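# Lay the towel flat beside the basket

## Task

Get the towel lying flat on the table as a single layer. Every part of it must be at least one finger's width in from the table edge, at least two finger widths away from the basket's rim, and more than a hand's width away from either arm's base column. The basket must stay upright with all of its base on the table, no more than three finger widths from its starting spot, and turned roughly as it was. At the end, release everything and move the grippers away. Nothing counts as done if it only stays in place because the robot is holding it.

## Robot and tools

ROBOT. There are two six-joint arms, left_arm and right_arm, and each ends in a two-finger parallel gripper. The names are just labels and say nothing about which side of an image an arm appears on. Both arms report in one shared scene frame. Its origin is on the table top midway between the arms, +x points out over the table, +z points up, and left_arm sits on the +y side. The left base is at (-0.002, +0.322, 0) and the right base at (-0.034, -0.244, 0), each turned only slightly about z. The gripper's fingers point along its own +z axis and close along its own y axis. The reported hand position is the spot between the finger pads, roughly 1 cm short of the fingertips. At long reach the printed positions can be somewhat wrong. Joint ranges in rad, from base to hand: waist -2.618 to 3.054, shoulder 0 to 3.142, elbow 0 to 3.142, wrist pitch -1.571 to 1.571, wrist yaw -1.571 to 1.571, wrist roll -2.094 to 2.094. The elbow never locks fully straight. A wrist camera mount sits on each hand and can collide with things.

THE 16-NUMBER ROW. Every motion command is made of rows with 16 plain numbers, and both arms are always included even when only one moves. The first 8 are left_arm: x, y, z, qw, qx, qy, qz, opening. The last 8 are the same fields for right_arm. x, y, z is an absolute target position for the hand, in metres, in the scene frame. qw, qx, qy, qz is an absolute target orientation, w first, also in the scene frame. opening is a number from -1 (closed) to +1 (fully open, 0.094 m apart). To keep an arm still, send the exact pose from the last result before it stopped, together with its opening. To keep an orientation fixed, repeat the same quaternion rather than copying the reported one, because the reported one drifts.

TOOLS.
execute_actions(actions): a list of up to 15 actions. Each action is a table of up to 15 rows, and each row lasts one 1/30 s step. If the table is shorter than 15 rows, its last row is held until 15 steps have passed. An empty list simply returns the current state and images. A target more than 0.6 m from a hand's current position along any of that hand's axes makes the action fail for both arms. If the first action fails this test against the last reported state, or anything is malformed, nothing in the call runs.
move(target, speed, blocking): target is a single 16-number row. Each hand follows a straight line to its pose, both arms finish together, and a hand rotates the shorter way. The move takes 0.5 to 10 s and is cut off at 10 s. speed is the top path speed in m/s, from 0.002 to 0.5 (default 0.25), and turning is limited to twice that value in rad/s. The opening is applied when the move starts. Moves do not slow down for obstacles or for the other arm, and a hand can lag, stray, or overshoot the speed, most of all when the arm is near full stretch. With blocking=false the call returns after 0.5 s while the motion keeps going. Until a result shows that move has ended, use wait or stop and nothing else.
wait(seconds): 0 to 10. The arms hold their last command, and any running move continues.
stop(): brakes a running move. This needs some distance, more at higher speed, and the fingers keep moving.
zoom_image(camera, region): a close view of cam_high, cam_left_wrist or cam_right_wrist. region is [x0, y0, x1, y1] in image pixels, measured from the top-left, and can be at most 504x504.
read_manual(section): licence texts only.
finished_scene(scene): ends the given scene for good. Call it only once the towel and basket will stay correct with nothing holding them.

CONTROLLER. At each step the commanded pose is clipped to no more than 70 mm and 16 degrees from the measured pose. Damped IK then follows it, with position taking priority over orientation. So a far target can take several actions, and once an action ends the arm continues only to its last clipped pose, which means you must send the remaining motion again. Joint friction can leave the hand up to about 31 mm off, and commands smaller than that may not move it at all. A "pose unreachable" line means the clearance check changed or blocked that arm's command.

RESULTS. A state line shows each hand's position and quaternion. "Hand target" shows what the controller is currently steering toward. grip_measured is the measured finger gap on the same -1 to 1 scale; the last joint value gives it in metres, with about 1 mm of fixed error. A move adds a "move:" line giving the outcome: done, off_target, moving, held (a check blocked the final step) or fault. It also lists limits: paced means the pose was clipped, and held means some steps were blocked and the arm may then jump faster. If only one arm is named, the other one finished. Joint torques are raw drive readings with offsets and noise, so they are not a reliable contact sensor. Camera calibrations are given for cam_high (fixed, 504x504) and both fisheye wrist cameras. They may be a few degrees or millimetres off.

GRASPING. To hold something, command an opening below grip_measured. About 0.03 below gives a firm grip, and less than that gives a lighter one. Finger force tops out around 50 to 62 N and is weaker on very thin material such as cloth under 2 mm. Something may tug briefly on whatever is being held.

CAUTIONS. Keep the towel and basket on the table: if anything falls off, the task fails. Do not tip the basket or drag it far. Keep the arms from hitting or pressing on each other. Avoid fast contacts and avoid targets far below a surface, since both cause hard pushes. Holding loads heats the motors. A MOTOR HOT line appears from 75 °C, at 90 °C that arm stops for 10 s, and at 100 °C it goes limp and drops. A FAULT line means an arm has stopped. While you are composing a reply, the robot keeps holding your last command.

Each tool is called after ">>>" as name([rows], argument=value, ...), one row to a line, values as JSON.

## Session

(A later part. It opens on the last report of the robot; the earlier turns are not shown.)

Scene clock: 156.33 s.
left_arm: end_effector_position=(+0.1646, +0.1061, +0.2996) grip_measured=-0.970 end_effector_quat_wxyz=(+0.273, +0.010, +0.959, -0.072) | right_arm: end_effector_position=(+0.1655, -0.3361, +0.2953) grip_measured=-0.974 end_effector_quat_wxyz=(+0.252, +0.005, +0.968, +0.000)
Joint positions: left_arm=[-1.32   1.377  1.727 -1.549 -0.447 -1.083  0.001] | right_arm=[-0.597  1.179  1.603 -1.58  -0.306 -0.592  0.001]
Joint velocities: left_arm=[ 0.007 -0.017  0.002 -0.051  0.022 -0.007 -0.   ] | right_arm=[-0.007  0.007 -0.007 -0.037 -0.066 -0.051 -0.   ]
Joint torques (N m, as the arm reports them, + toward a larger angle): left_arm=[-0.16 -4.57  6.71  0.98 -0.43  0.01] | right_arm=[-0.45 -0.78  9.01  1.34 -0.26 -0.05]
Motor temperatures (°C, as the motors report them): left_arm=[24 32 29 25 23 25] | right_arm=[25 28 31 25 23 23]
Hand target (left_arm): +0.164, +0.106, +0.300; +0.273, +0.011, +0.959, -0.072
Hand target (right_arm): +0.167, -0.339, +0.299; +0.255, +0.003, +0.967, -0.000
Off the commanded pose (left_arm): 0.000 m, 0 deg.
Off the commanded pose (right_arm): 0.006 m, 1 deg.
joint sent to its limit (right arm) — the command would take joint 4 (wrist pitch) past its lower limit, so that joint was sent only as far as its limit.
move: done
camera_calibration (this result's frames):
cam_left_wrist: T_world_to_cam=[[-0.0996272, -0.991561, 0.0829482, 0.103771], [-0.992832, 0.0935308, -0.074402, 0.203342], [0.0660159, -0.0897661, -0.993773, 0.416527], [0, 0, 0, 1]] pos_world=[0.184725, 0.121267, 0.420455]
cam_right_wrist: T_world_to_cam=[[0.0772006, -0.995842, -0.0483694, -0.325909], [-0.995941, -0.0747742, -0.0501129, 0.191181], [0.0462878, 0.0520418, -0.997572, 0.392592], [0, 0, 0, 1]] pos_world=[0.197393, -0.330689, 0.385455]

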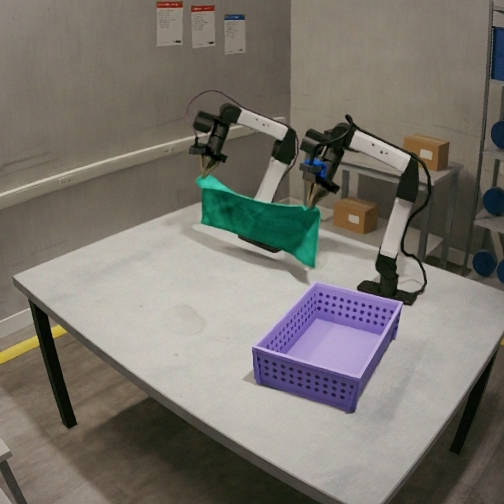

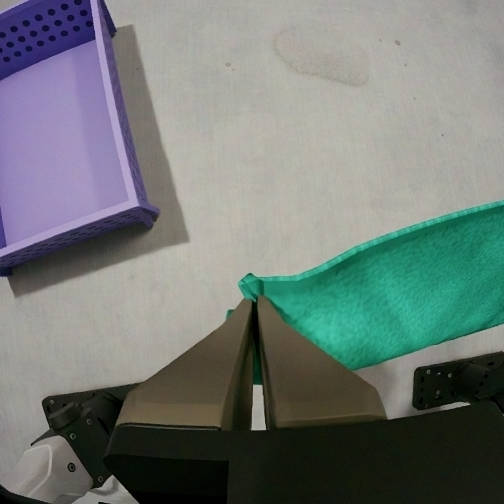

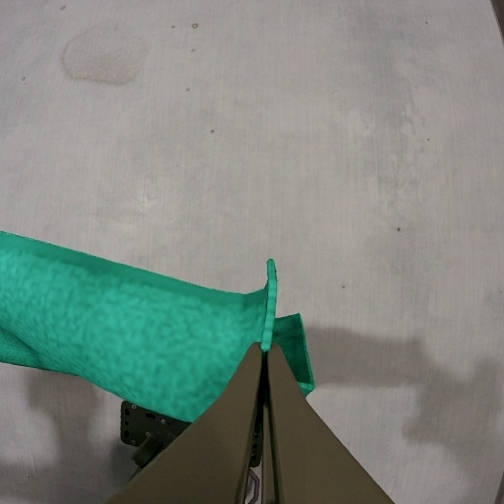

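Now it leans backward; lay forward quickly.

>>> move(target=[0.46,0.11,0.02,0.15,0,0.99,0,-1,0.46,-0.35,0.02,0.15,0,0.99,0,-1], speed=0.3)

Scene clock: 161.83 s.
left_arm: end_effector_position=(+0.4638, +0.1010, +0.0277) grip_measured=-0.970 end_effector_quat_wxyz=(+0.168, +0.001, +0.986, +0.002) | right_arm: end_effector_position=(+0.4546, -0.3482, +0.0210) grip_measured=-0.974 end_effector_quat_wxyz=(+0.147, -0.003, +0.989, +0.006)
Joint positions: left_arm=[-0.627  2.3    1.861 -0.835 -0.162 -0.47   0.001] | right_arm=[-0.166  2.253  1.764 -0.799 -0.08  -0.231  0.001]
Joint velocities: left_arm=[-0.017 -0.002  0.017 -0.095 -0.007  0.037 -0.001] | right_arm=[-0.027 -0.002  0.002  0.007 -0.066  0.007  0.   ]
Joint torques (N m, as the arm reports them, + toward a larger angle): left_arm=[  0.57 -12.41   8.66   0.75  -0.22   0.12] | right_arm=[  0.87 -11.4   10.37   1.21   0.17   0.12]
Motor temperatures (°C, as the motors report them): left_arm=[24 32 29 25 23 25] | right_arm=[25 28 31 25 23 23]
Hand target (left_arm): +0.464, +0.105, +0.021; +0.157, +0.001, +0.988, +0.007
Hand target (right_arm): +0.460, -0.349, +0.020; +0.149, -0.001, +0.989, -0.001
Off the commanded pose (left_arm): 0.012 m, 2 deg.
Off the commanded pose (right_arm): 0.006 m, 1 deg.
move: off_target (left_arm)
camera_calibration (this result's frames):
cam_left_wrist: T_world_to_cam=[[-0.0519314, -0.997694, -0.0436969, 0.133047], [-0.987365, 0.0447358, 0.152015, 0.476747], [-0.14971, 0.0510391, -0.987412, 0.211805], [0, 0, 0, 1]] pos_world=[0.509342, 0.100602, 0.14248]
cam_right_wrist: T_world_to_cam=[[0.0830283, -0.993905, -0.0725163, -0.375032], [-0.981994, -0.0939895, 0.163872, 0.446925], [-0.169689, 0.0576046, -0.983813, 0.206021], [0, 0, 0, 1]] pos_world=[0.504976, -0.342608, 0.102252]

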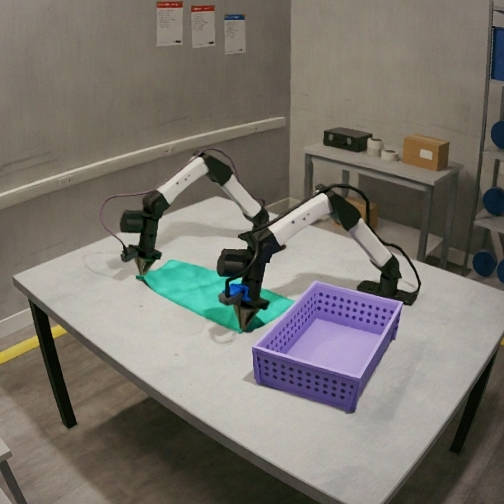

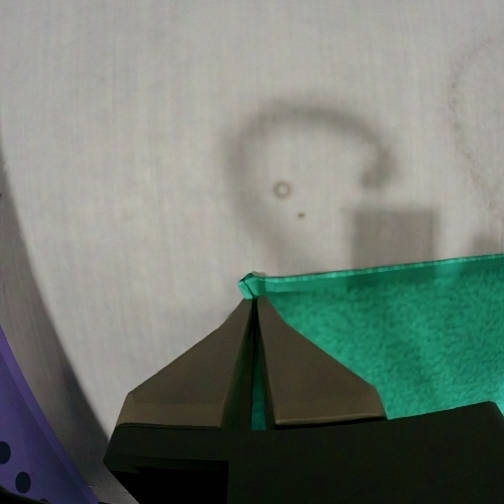

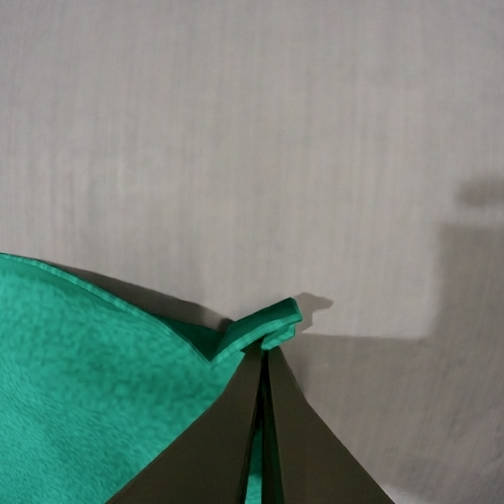

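>>> move(target=[0.2,0.11,0.27,0.1,0,0.99,0,-1,0.2,-0.35,0.27,0.1,0.42,0.9,0,-1])

>>> move(target=[0.33,0.11,0.15,0,0,1,0,-1,0.33,-0.35,0.15,0,0.42,0.9,0,-1], speed=0.4)

Scene clock: 171.00 s.
left_arm: end_effector_position=(+0.2043, +0.1092, +0.2737) grip_measured=-0.970 end_effector_quat_wxyz=(+0.162, +0.003, +0.984, -0.076) | right_arm: end_effector_position=(+0.2009, -0.3456, +0.2647) grip_measured=-0.974 end_effector_quat_wxyz=(+0.141, +0.408, +0.902, +0.011)
Joint positions: left_arm=[-1.019  1.491  1.783 -1.535 -0.151 -0.857  0.001] | right_arm=[-0.348  1.381  1.674 -1.581 -0.019  0.434  0.001]
Joint velocities: left_arm=[-0.017 -0.027 -0.022  0.007 -0.037 -0.007  0.   ] | right_arm=[-0.002  0.002 -0.017 -0.051 -0.007  0.051  0.001]
Joint torques (N m, as the arm reports them, + toward a larger angle): left_arm=[-0.87 -6.21  5.52  0.73 -0.28 -0.05] | right_arm=[-0.44 -3.54  9.27  1.12  0.26  0.2 ]
Motor temperatures (°C, as the motors report them): left_arm=[24 34 30 25 23 25] | right_arm=[25 29 31 25 23 23]
Hand target (left_arm): +0.197, +0.114, +0.268; +0.149, +0.005, +0.987, -0.063
Hand target (right_arm): +0.199, -0.351, +0.269; +0.146, +0.419, +0.896, +0.002
Off the commanded pose (left_arm): 0.006 m, 11 deg.
Off the commanded pose (right_arm): 0.007 m, 5 deg.
joint sent to its limit (left arm) — the command would take joint 4 (wrist pitch) past its lower limit, so that joint was sent only as far as its limit.
joint sent to its limit (right arm) — the command would take joint 4 (wrist pitch) past its lower limit, so that joint was sent only as far as its limit.
move: off_target (left_arm, right_arm)
camera_calibration (this result's frames):
cam_left_wrist: T_world_to_cam=[[-0.0818512, -0.990448, 0.110969, 0.101581], [-0.983399, 0.0983536, 0.15249, 0.175955], [-0.161948, -0.0966451, -0.982055, 0.432517], [0, 0, 0, 1]] pos_world=[0.251393, 0.125106, 0.386652]
cam_right_wrist: T_world_to_cam=[[-0.6746, -0.711018, -0.198415, -0.0503693], [-0.738108, 0.645874, 0.195046, 0.356623], [-0.0105304, 0.27803, -0.960515, 0.440609], [0, 0, 0, 1]] pos_world=[0.233887, -0.388649, 0.343659]

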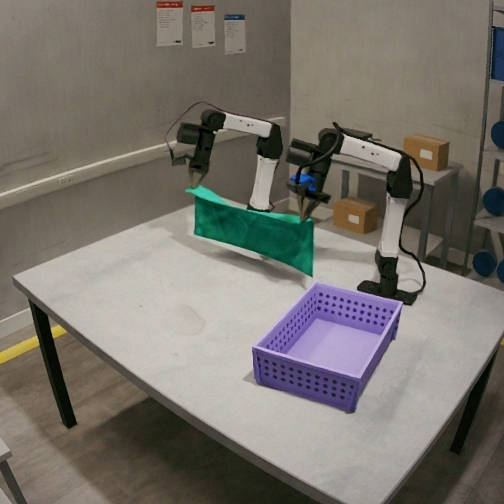

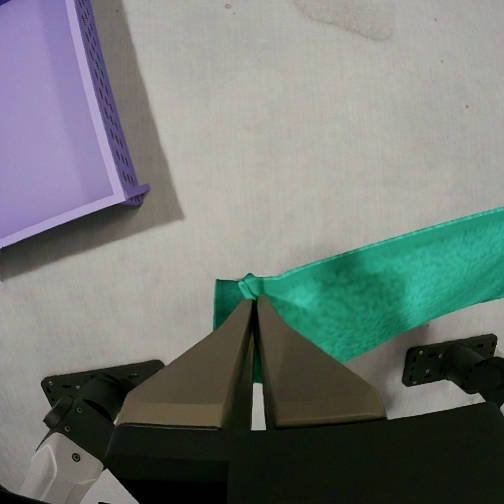

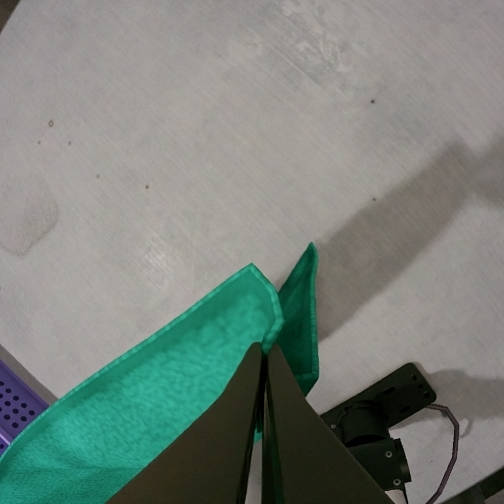

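Scene clock: 172.20 s.
left_arm: end_effector_position=(+0.3330, +0.1048, +0.1443) grip_measured=-0.970 end_effector_quat_wxyz=(+0.007, -0.001, +1.000, +0.004) | right_arm: end_effector_position=(+0.3277, -0.3481, +0.1402) grip_measured=-0.974 end_effector_quat_wxyz=(-0.014, +0.420, +0.907, +0.006)
Joint positions: left_arm=[-0.711  2.082  2.027 -1.508 -0.014 -0.583  0.001] | right_arm=[-0.215  2.014  1.909 -1.492 -0.016  0.581  0.001]
Joint velocities: left_arm=[-0.017  0.012  0.012 -0.007  0.022  0.007 -0.   ] | right_arm=[ 0.002  0.007 -0.007  0.051 -0.037  0.066 -0.001]
Joint torques (N m, as the arm reports them, + toward a larger angle): left_arm=[  0.23 -11.85   8.24   0.16  -0.19   0.07] | right_arm=[  0.65 -10.99   9.95   0.36   0.23   0.14]
Motor temperatures (°C, as the motors report them): left_arm=[24 34 30 25 23 25] | right_arm=[25 29 31 25 23 23]
Hand target (left_arm): +0.332, +0.108, +0.149; +0.004, -0.000, +1.000, +0.005
Hand target (right_arm): +0.330, -0.349, +0.151; +0.000, +0.423, +0.906, +0.001
Off the commanded pose (left_arm): 0.008 m, 1 deg.
Off the commanded pose (right_arm): 0.010 m, 2 deg.
move: done
camera_calibration (this result's frames):
cam_left_wrist: T_world_to_cam=[[-0.0584343, -0.997881, -0.0286322, 0.135216], [-0.888091, 0.0388632, 0.458021, 0.253143], [-0.455938, 0.0521922, -0.88848, 0.394701], [0, 0, 0, 1]] pos_world=[0.412675, 0.104491, 0.238611]
cam_right_wrist: T_world_to_cam=[[-0.72558, -0.683249, -0.081886, 0.0186994], [-0.632687, 0.615573, 0.469868, 0.392501], [-0.27063, 0.392735, -0.87893, 0.436862], [0, 0, 0, 1]] pos_world=[0.380126, -0.400408, 0.201078]

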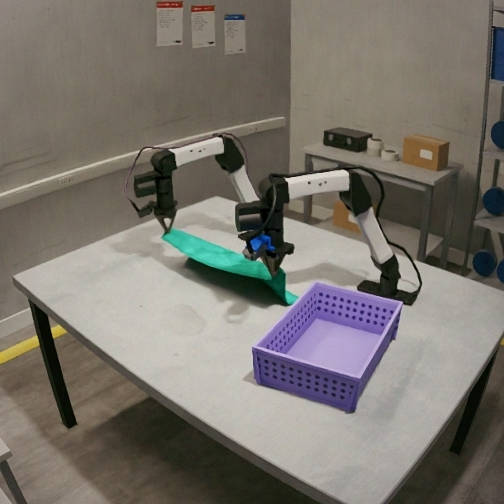

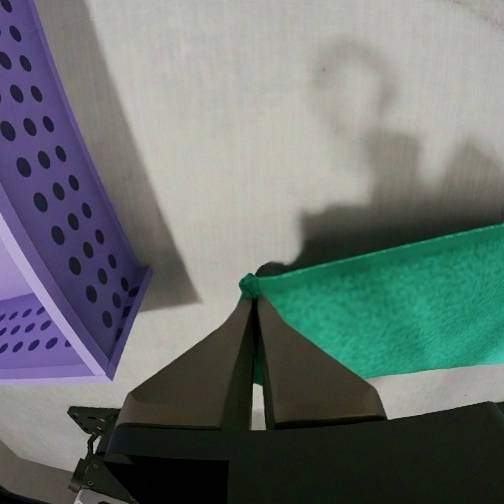

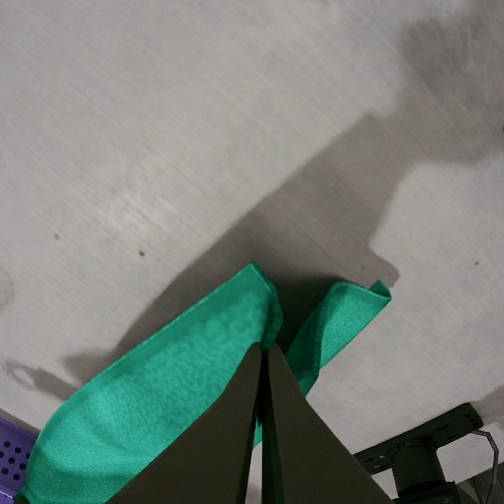

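Ambiguous but promising; continue.

>>> move(target=[0.46,0.11,0.02,0.12,0,0.99,0,-1,0.46,-0.35,0.02,0.1,0.42,0.9,0,-1])

>>> move(target=[0.46,0.11,0.02,0.12,0,0.99,0,-0.2,0.46,-0.35,0.02,0.1,0.42,0.9,0,-0.2])

>>> move(target=[0.25,0.15,0.3,0.2,0,0.98,0,0,0.25,-0.3,0.3,0.2,0,0.98,0,0])

Scene clock: 179.77 s.
left_arm: end_effector_position=(+0.4538, +0.1059, +0.0260) grip_measured=-0.970 end_effector_quat_wxyz=(+0.114, +0.002, +0.993, -0.002) | right_arm: end_effector_position=(+0.4497, -0.3478, +0.0198) grip_measured=-0.974 end_effector_quat_wxyz=(+0.085, +0.418, +0.904, +0.000)
Joint positions: left_arm=[-0.607  2.343  1.956 -0.978 -0.101 -0.462  0.001] | right_arm=[-0.126  2.348  1.95  -1.007  0.039  0.666  0.001]
Joint velocities: left_arm=[-0.007  0.022 -0.007  0.007  0.022 -0.022 -0.001] | right_arm=[-0.002  0.002 -0.017  0.066 -0.007 -0.066  0.   ]
Joint torques (N m, as the arm reports them, + toward a larger angle): left_arm=[  0.36 -12.76   8.15   0.93  -0.32   0.03] | right_arm=[  0.94 -11.89  10.34   1.18   0.29   0.21]
Motor temperatures (°C, as the motors report them): left_arm=[24 35 30 24 23 25] | right_arm=[25 30 32 24 23 23]
Hand target (left_arm): +0.461, +0.108, +0.022; +0.121, +0.000, +0.993, +0.000
Hand target (right_arm): +0.460, -0.349, +0.020; +0.100, +0.421, +0.902, -0.002
Off the commanded pose (left_arm): 0.010 m, 1 deg.
Off the commanded pose (right_arm): 0.011 m, 2 deg.
move: off_target (right_arm)
camera_calibration (this result's frames):
cam_left_wrist: T_world_to_cam=[[-0.0590123, -0.997799, -0.030244, 0.14024], [-0.965046, 0.0492731, 0.257406, 0.453612], [-0.25535, 0.044377, -0.96583, 0.256431], [0, 0, 0, 1]] pos_world=[0.511512, 0.106201, 0.135148]
cam_right_wrist: T_world_to_cam=[[-0.705523, -0.693933, -0.143854, 0.0860214], [-0.700184, 0.651198, 0.292716, 0.572272], [-0.109448, 0.307242, -0.945317, 0.26295], [0, 0, 0, 1]] pos_world=[0.490165, -0.393758, 0.093432]

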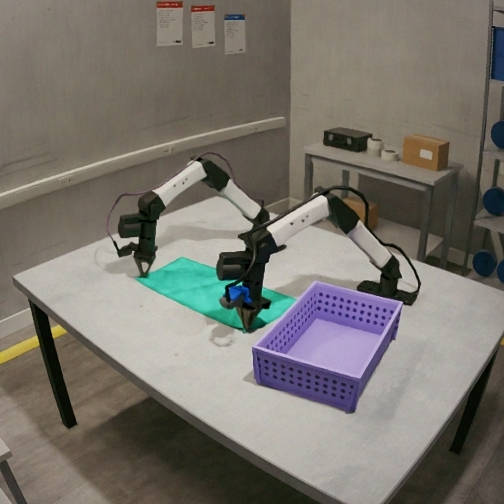

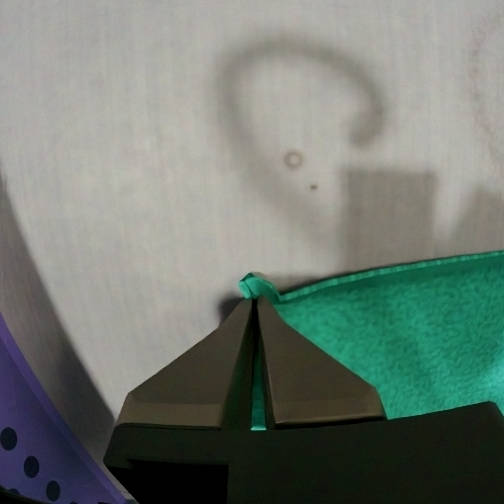

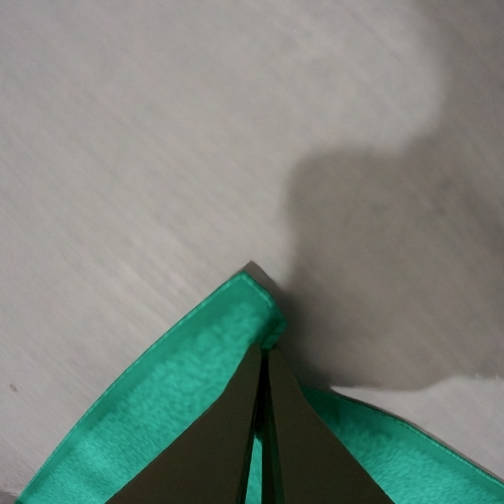

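Scene clock: 180.47 s.
left_arm: end_effector_position=(+0.4562, +0.1049, +0.0266) grip_measured=-0.203 end_effector_quat_wxyz=(+0.119, +0.002, +0.993, -0.004) | right_arm: end_effector_position=(+0.4508, -0.3482, +0.0200) grip_measured=-0.203 end_effector_quat_wxyz=(+0.088, +0.418, +0.904, +0.001)
Joint positions: left_arm=[-0.607  2.343  1.956 -0.967 -0.102 -0.46   0.037] | right_arm=[-0.126  2.348  1.95  -1.002  0.04   0.666  0.037]
Joint velocities: left_arm=[-0.012  0.002  0.012  0.022  0.037 -0.022 -0.001] | right_arm=[-0.002 -0.012 -0.002 -0.095 -0.022  0.037 -0.001]
Joint torques (N m, as the arm reports them, + toward a larger angle): left_arm=[  0.67 -13.45   6.89   0.88  -0.26   0.06] | right_arm=[  0.49 -11.95  10.22   1.12   0.19   0.16]
Motor temperatures (°C, as the motors report them): left_arm=[24 35 30 24 23 25] | right_arm=[25 30 32 24 23 23]
Hand target (left_arm): +0.460, +0.110, +0.020; +0.120, -0.000, +0.993, +0.000
Hand target (right_arm): +0.460, -0.350, +0.020; +0.100, +0.421, +0.902, -0.000
Off the commanded pose (left_arm): 0.009 m, 1 deg.
Off the commanded pose (right_arm): 0.009 m, 1 deg.
move: done
camera_calibration (this result's frames):
cam_left_wrist: T_world_to_cam=[[-0.0603355, -0.997802, -0.0273887, 0.13993], [-0.967494, 0.0517077, 0.247553, 0.456915], [-0.245592, 0.0414346, -0.968487, 0.253555], [0, 0, 0, 1]] pos_world=[0.512776, 0.10549, 0.136287]
cam_right_wrist: T_world_to_cam=[[-0.704929, -0.69409, -0.145993, 0.0863319], [-0.701471, 0.651785, 0.288298, 0.574126], [-0.104948, 0.305639, -0.946346, 0.26082], [0, 0, 0, 1]] pos_world=[0.490963, -0.394001, 0.0939105]

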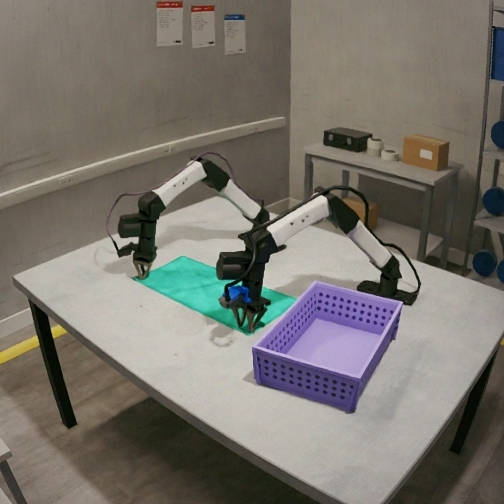

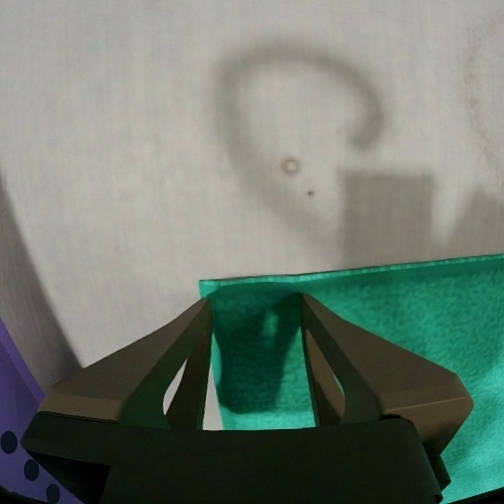

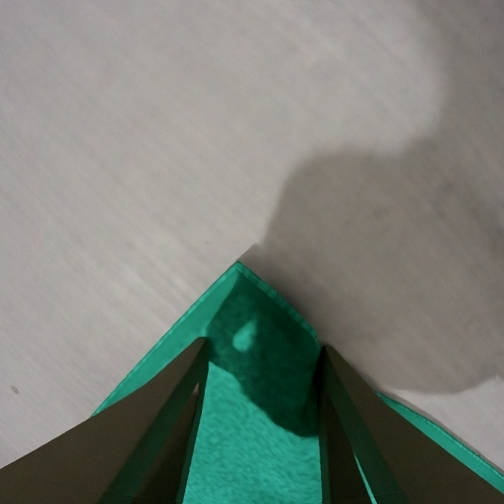

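Scene clock: 182.93 s.
left_arm: end_effector_position=(+0.2516, +0.1535, +0.2941) grip_measured=-0.003 end_effector_quat_wxyz=(+0.223, +0.001, +0.975, -0.025) | right_arm: end_effector_position=(+0.2494, -0.3003, +0.2938) grip_measured=-0.003 end_effector_quat_wxyz=(+0.197, +0.002, +0.980, -0.003)
Joint positions: left_arm=[-0.859  1.505  1.856 -1.543 -0.255 -0.677  0.047] | right_arm=[-0.176  1.457  1.83  -1.557 -0.087 -0.225  0.047]
Joint velocities: left_arm=[ 0.002  0.002 -0.007 -0.081 -0.066  0.022  0.   ] | right_arm=[-0.012  0.002 -0.007  0.037 -0.022  0.007  0.   ]
Joint torques (N m, as the arm reports them, + toward a larger angle): left_arm=[-1.11 -6.42  7.48  0.87 -0.39 -0.15] | right_arm=[-0.48 -4.13  9.61  1.31 -0.07 -0.06]
Motor temperatures (°C, as the motors report them): left_arm=[24 36 30 24 23 25] | right_arm=[25 31 32 24 23 23]
Hand target (left_arm): +0.247, +0.154, +0.299; +0.225, +0.004, +0.974, -0.026
Hand target (right_arm): +0.249, -0.301, +0.299; +0.201, +0.000, +0.980, -0.002
Off the commanded pose (left_arm): 0.007 m, 4 deg.
Off the commanded pose (right_arm): 0.006 m, 1 deg.
joint sent to its limit (left arm) — the command would take joint 4 (wrist pitch) past its lower limit, so that joint was sent only as far as its limit.
move: off_target (left_arm)
camera_calibration (this result's frames):
cam_left_wrist: T_world_to_cam=[[-0.0602546, -0.998176, 0.00378111, 0.174297], [-0.997474, 0.0603541, 0.0374498, 0.258221], [-0.0376097, -0.00151504, -0.999291, 0.423698], [0, 0, 0, 1]] pos_world=[0.284006, 0.159036, 0.413068]
cam_right_wrist: T_world_to_cam=[[0.0761194, -0.9959, -0.0488867, -0.296414], [-0.994763, -0.0792036, 0.0646007, 0.242037], [-0.0682079, 0.0437133, -0.996713, 0.411191], [0, 0, 0, 1]] pos_world=[0.291379, -0.294003, 0.379713]

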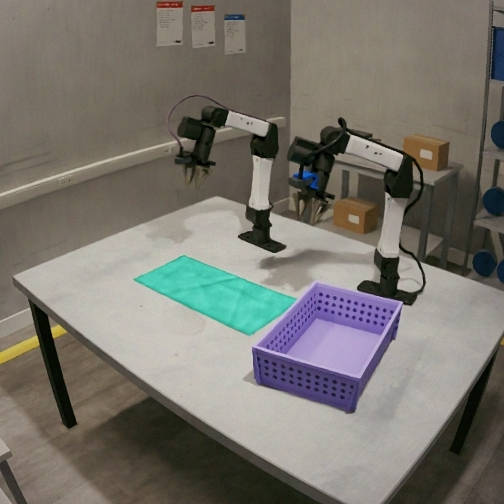

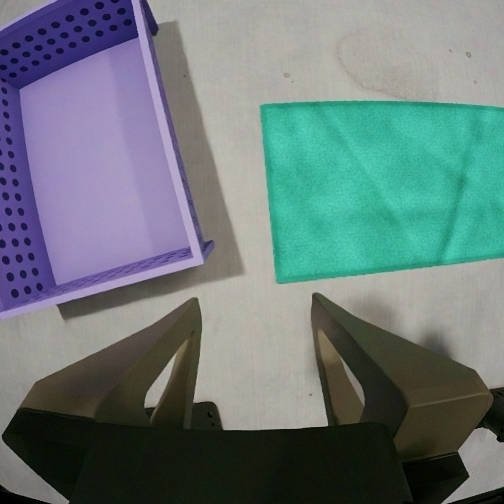

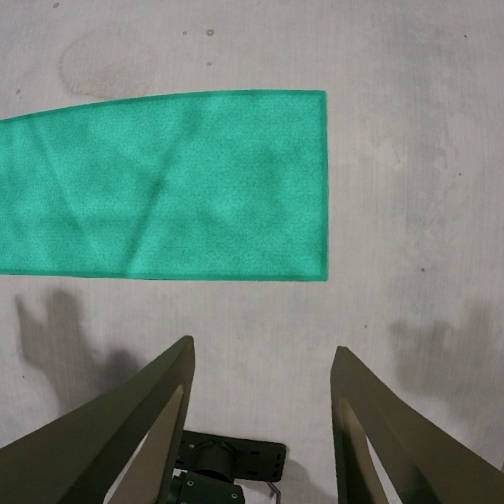

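>>> finished_scene(scene=1)

The scene is finished: the task was done.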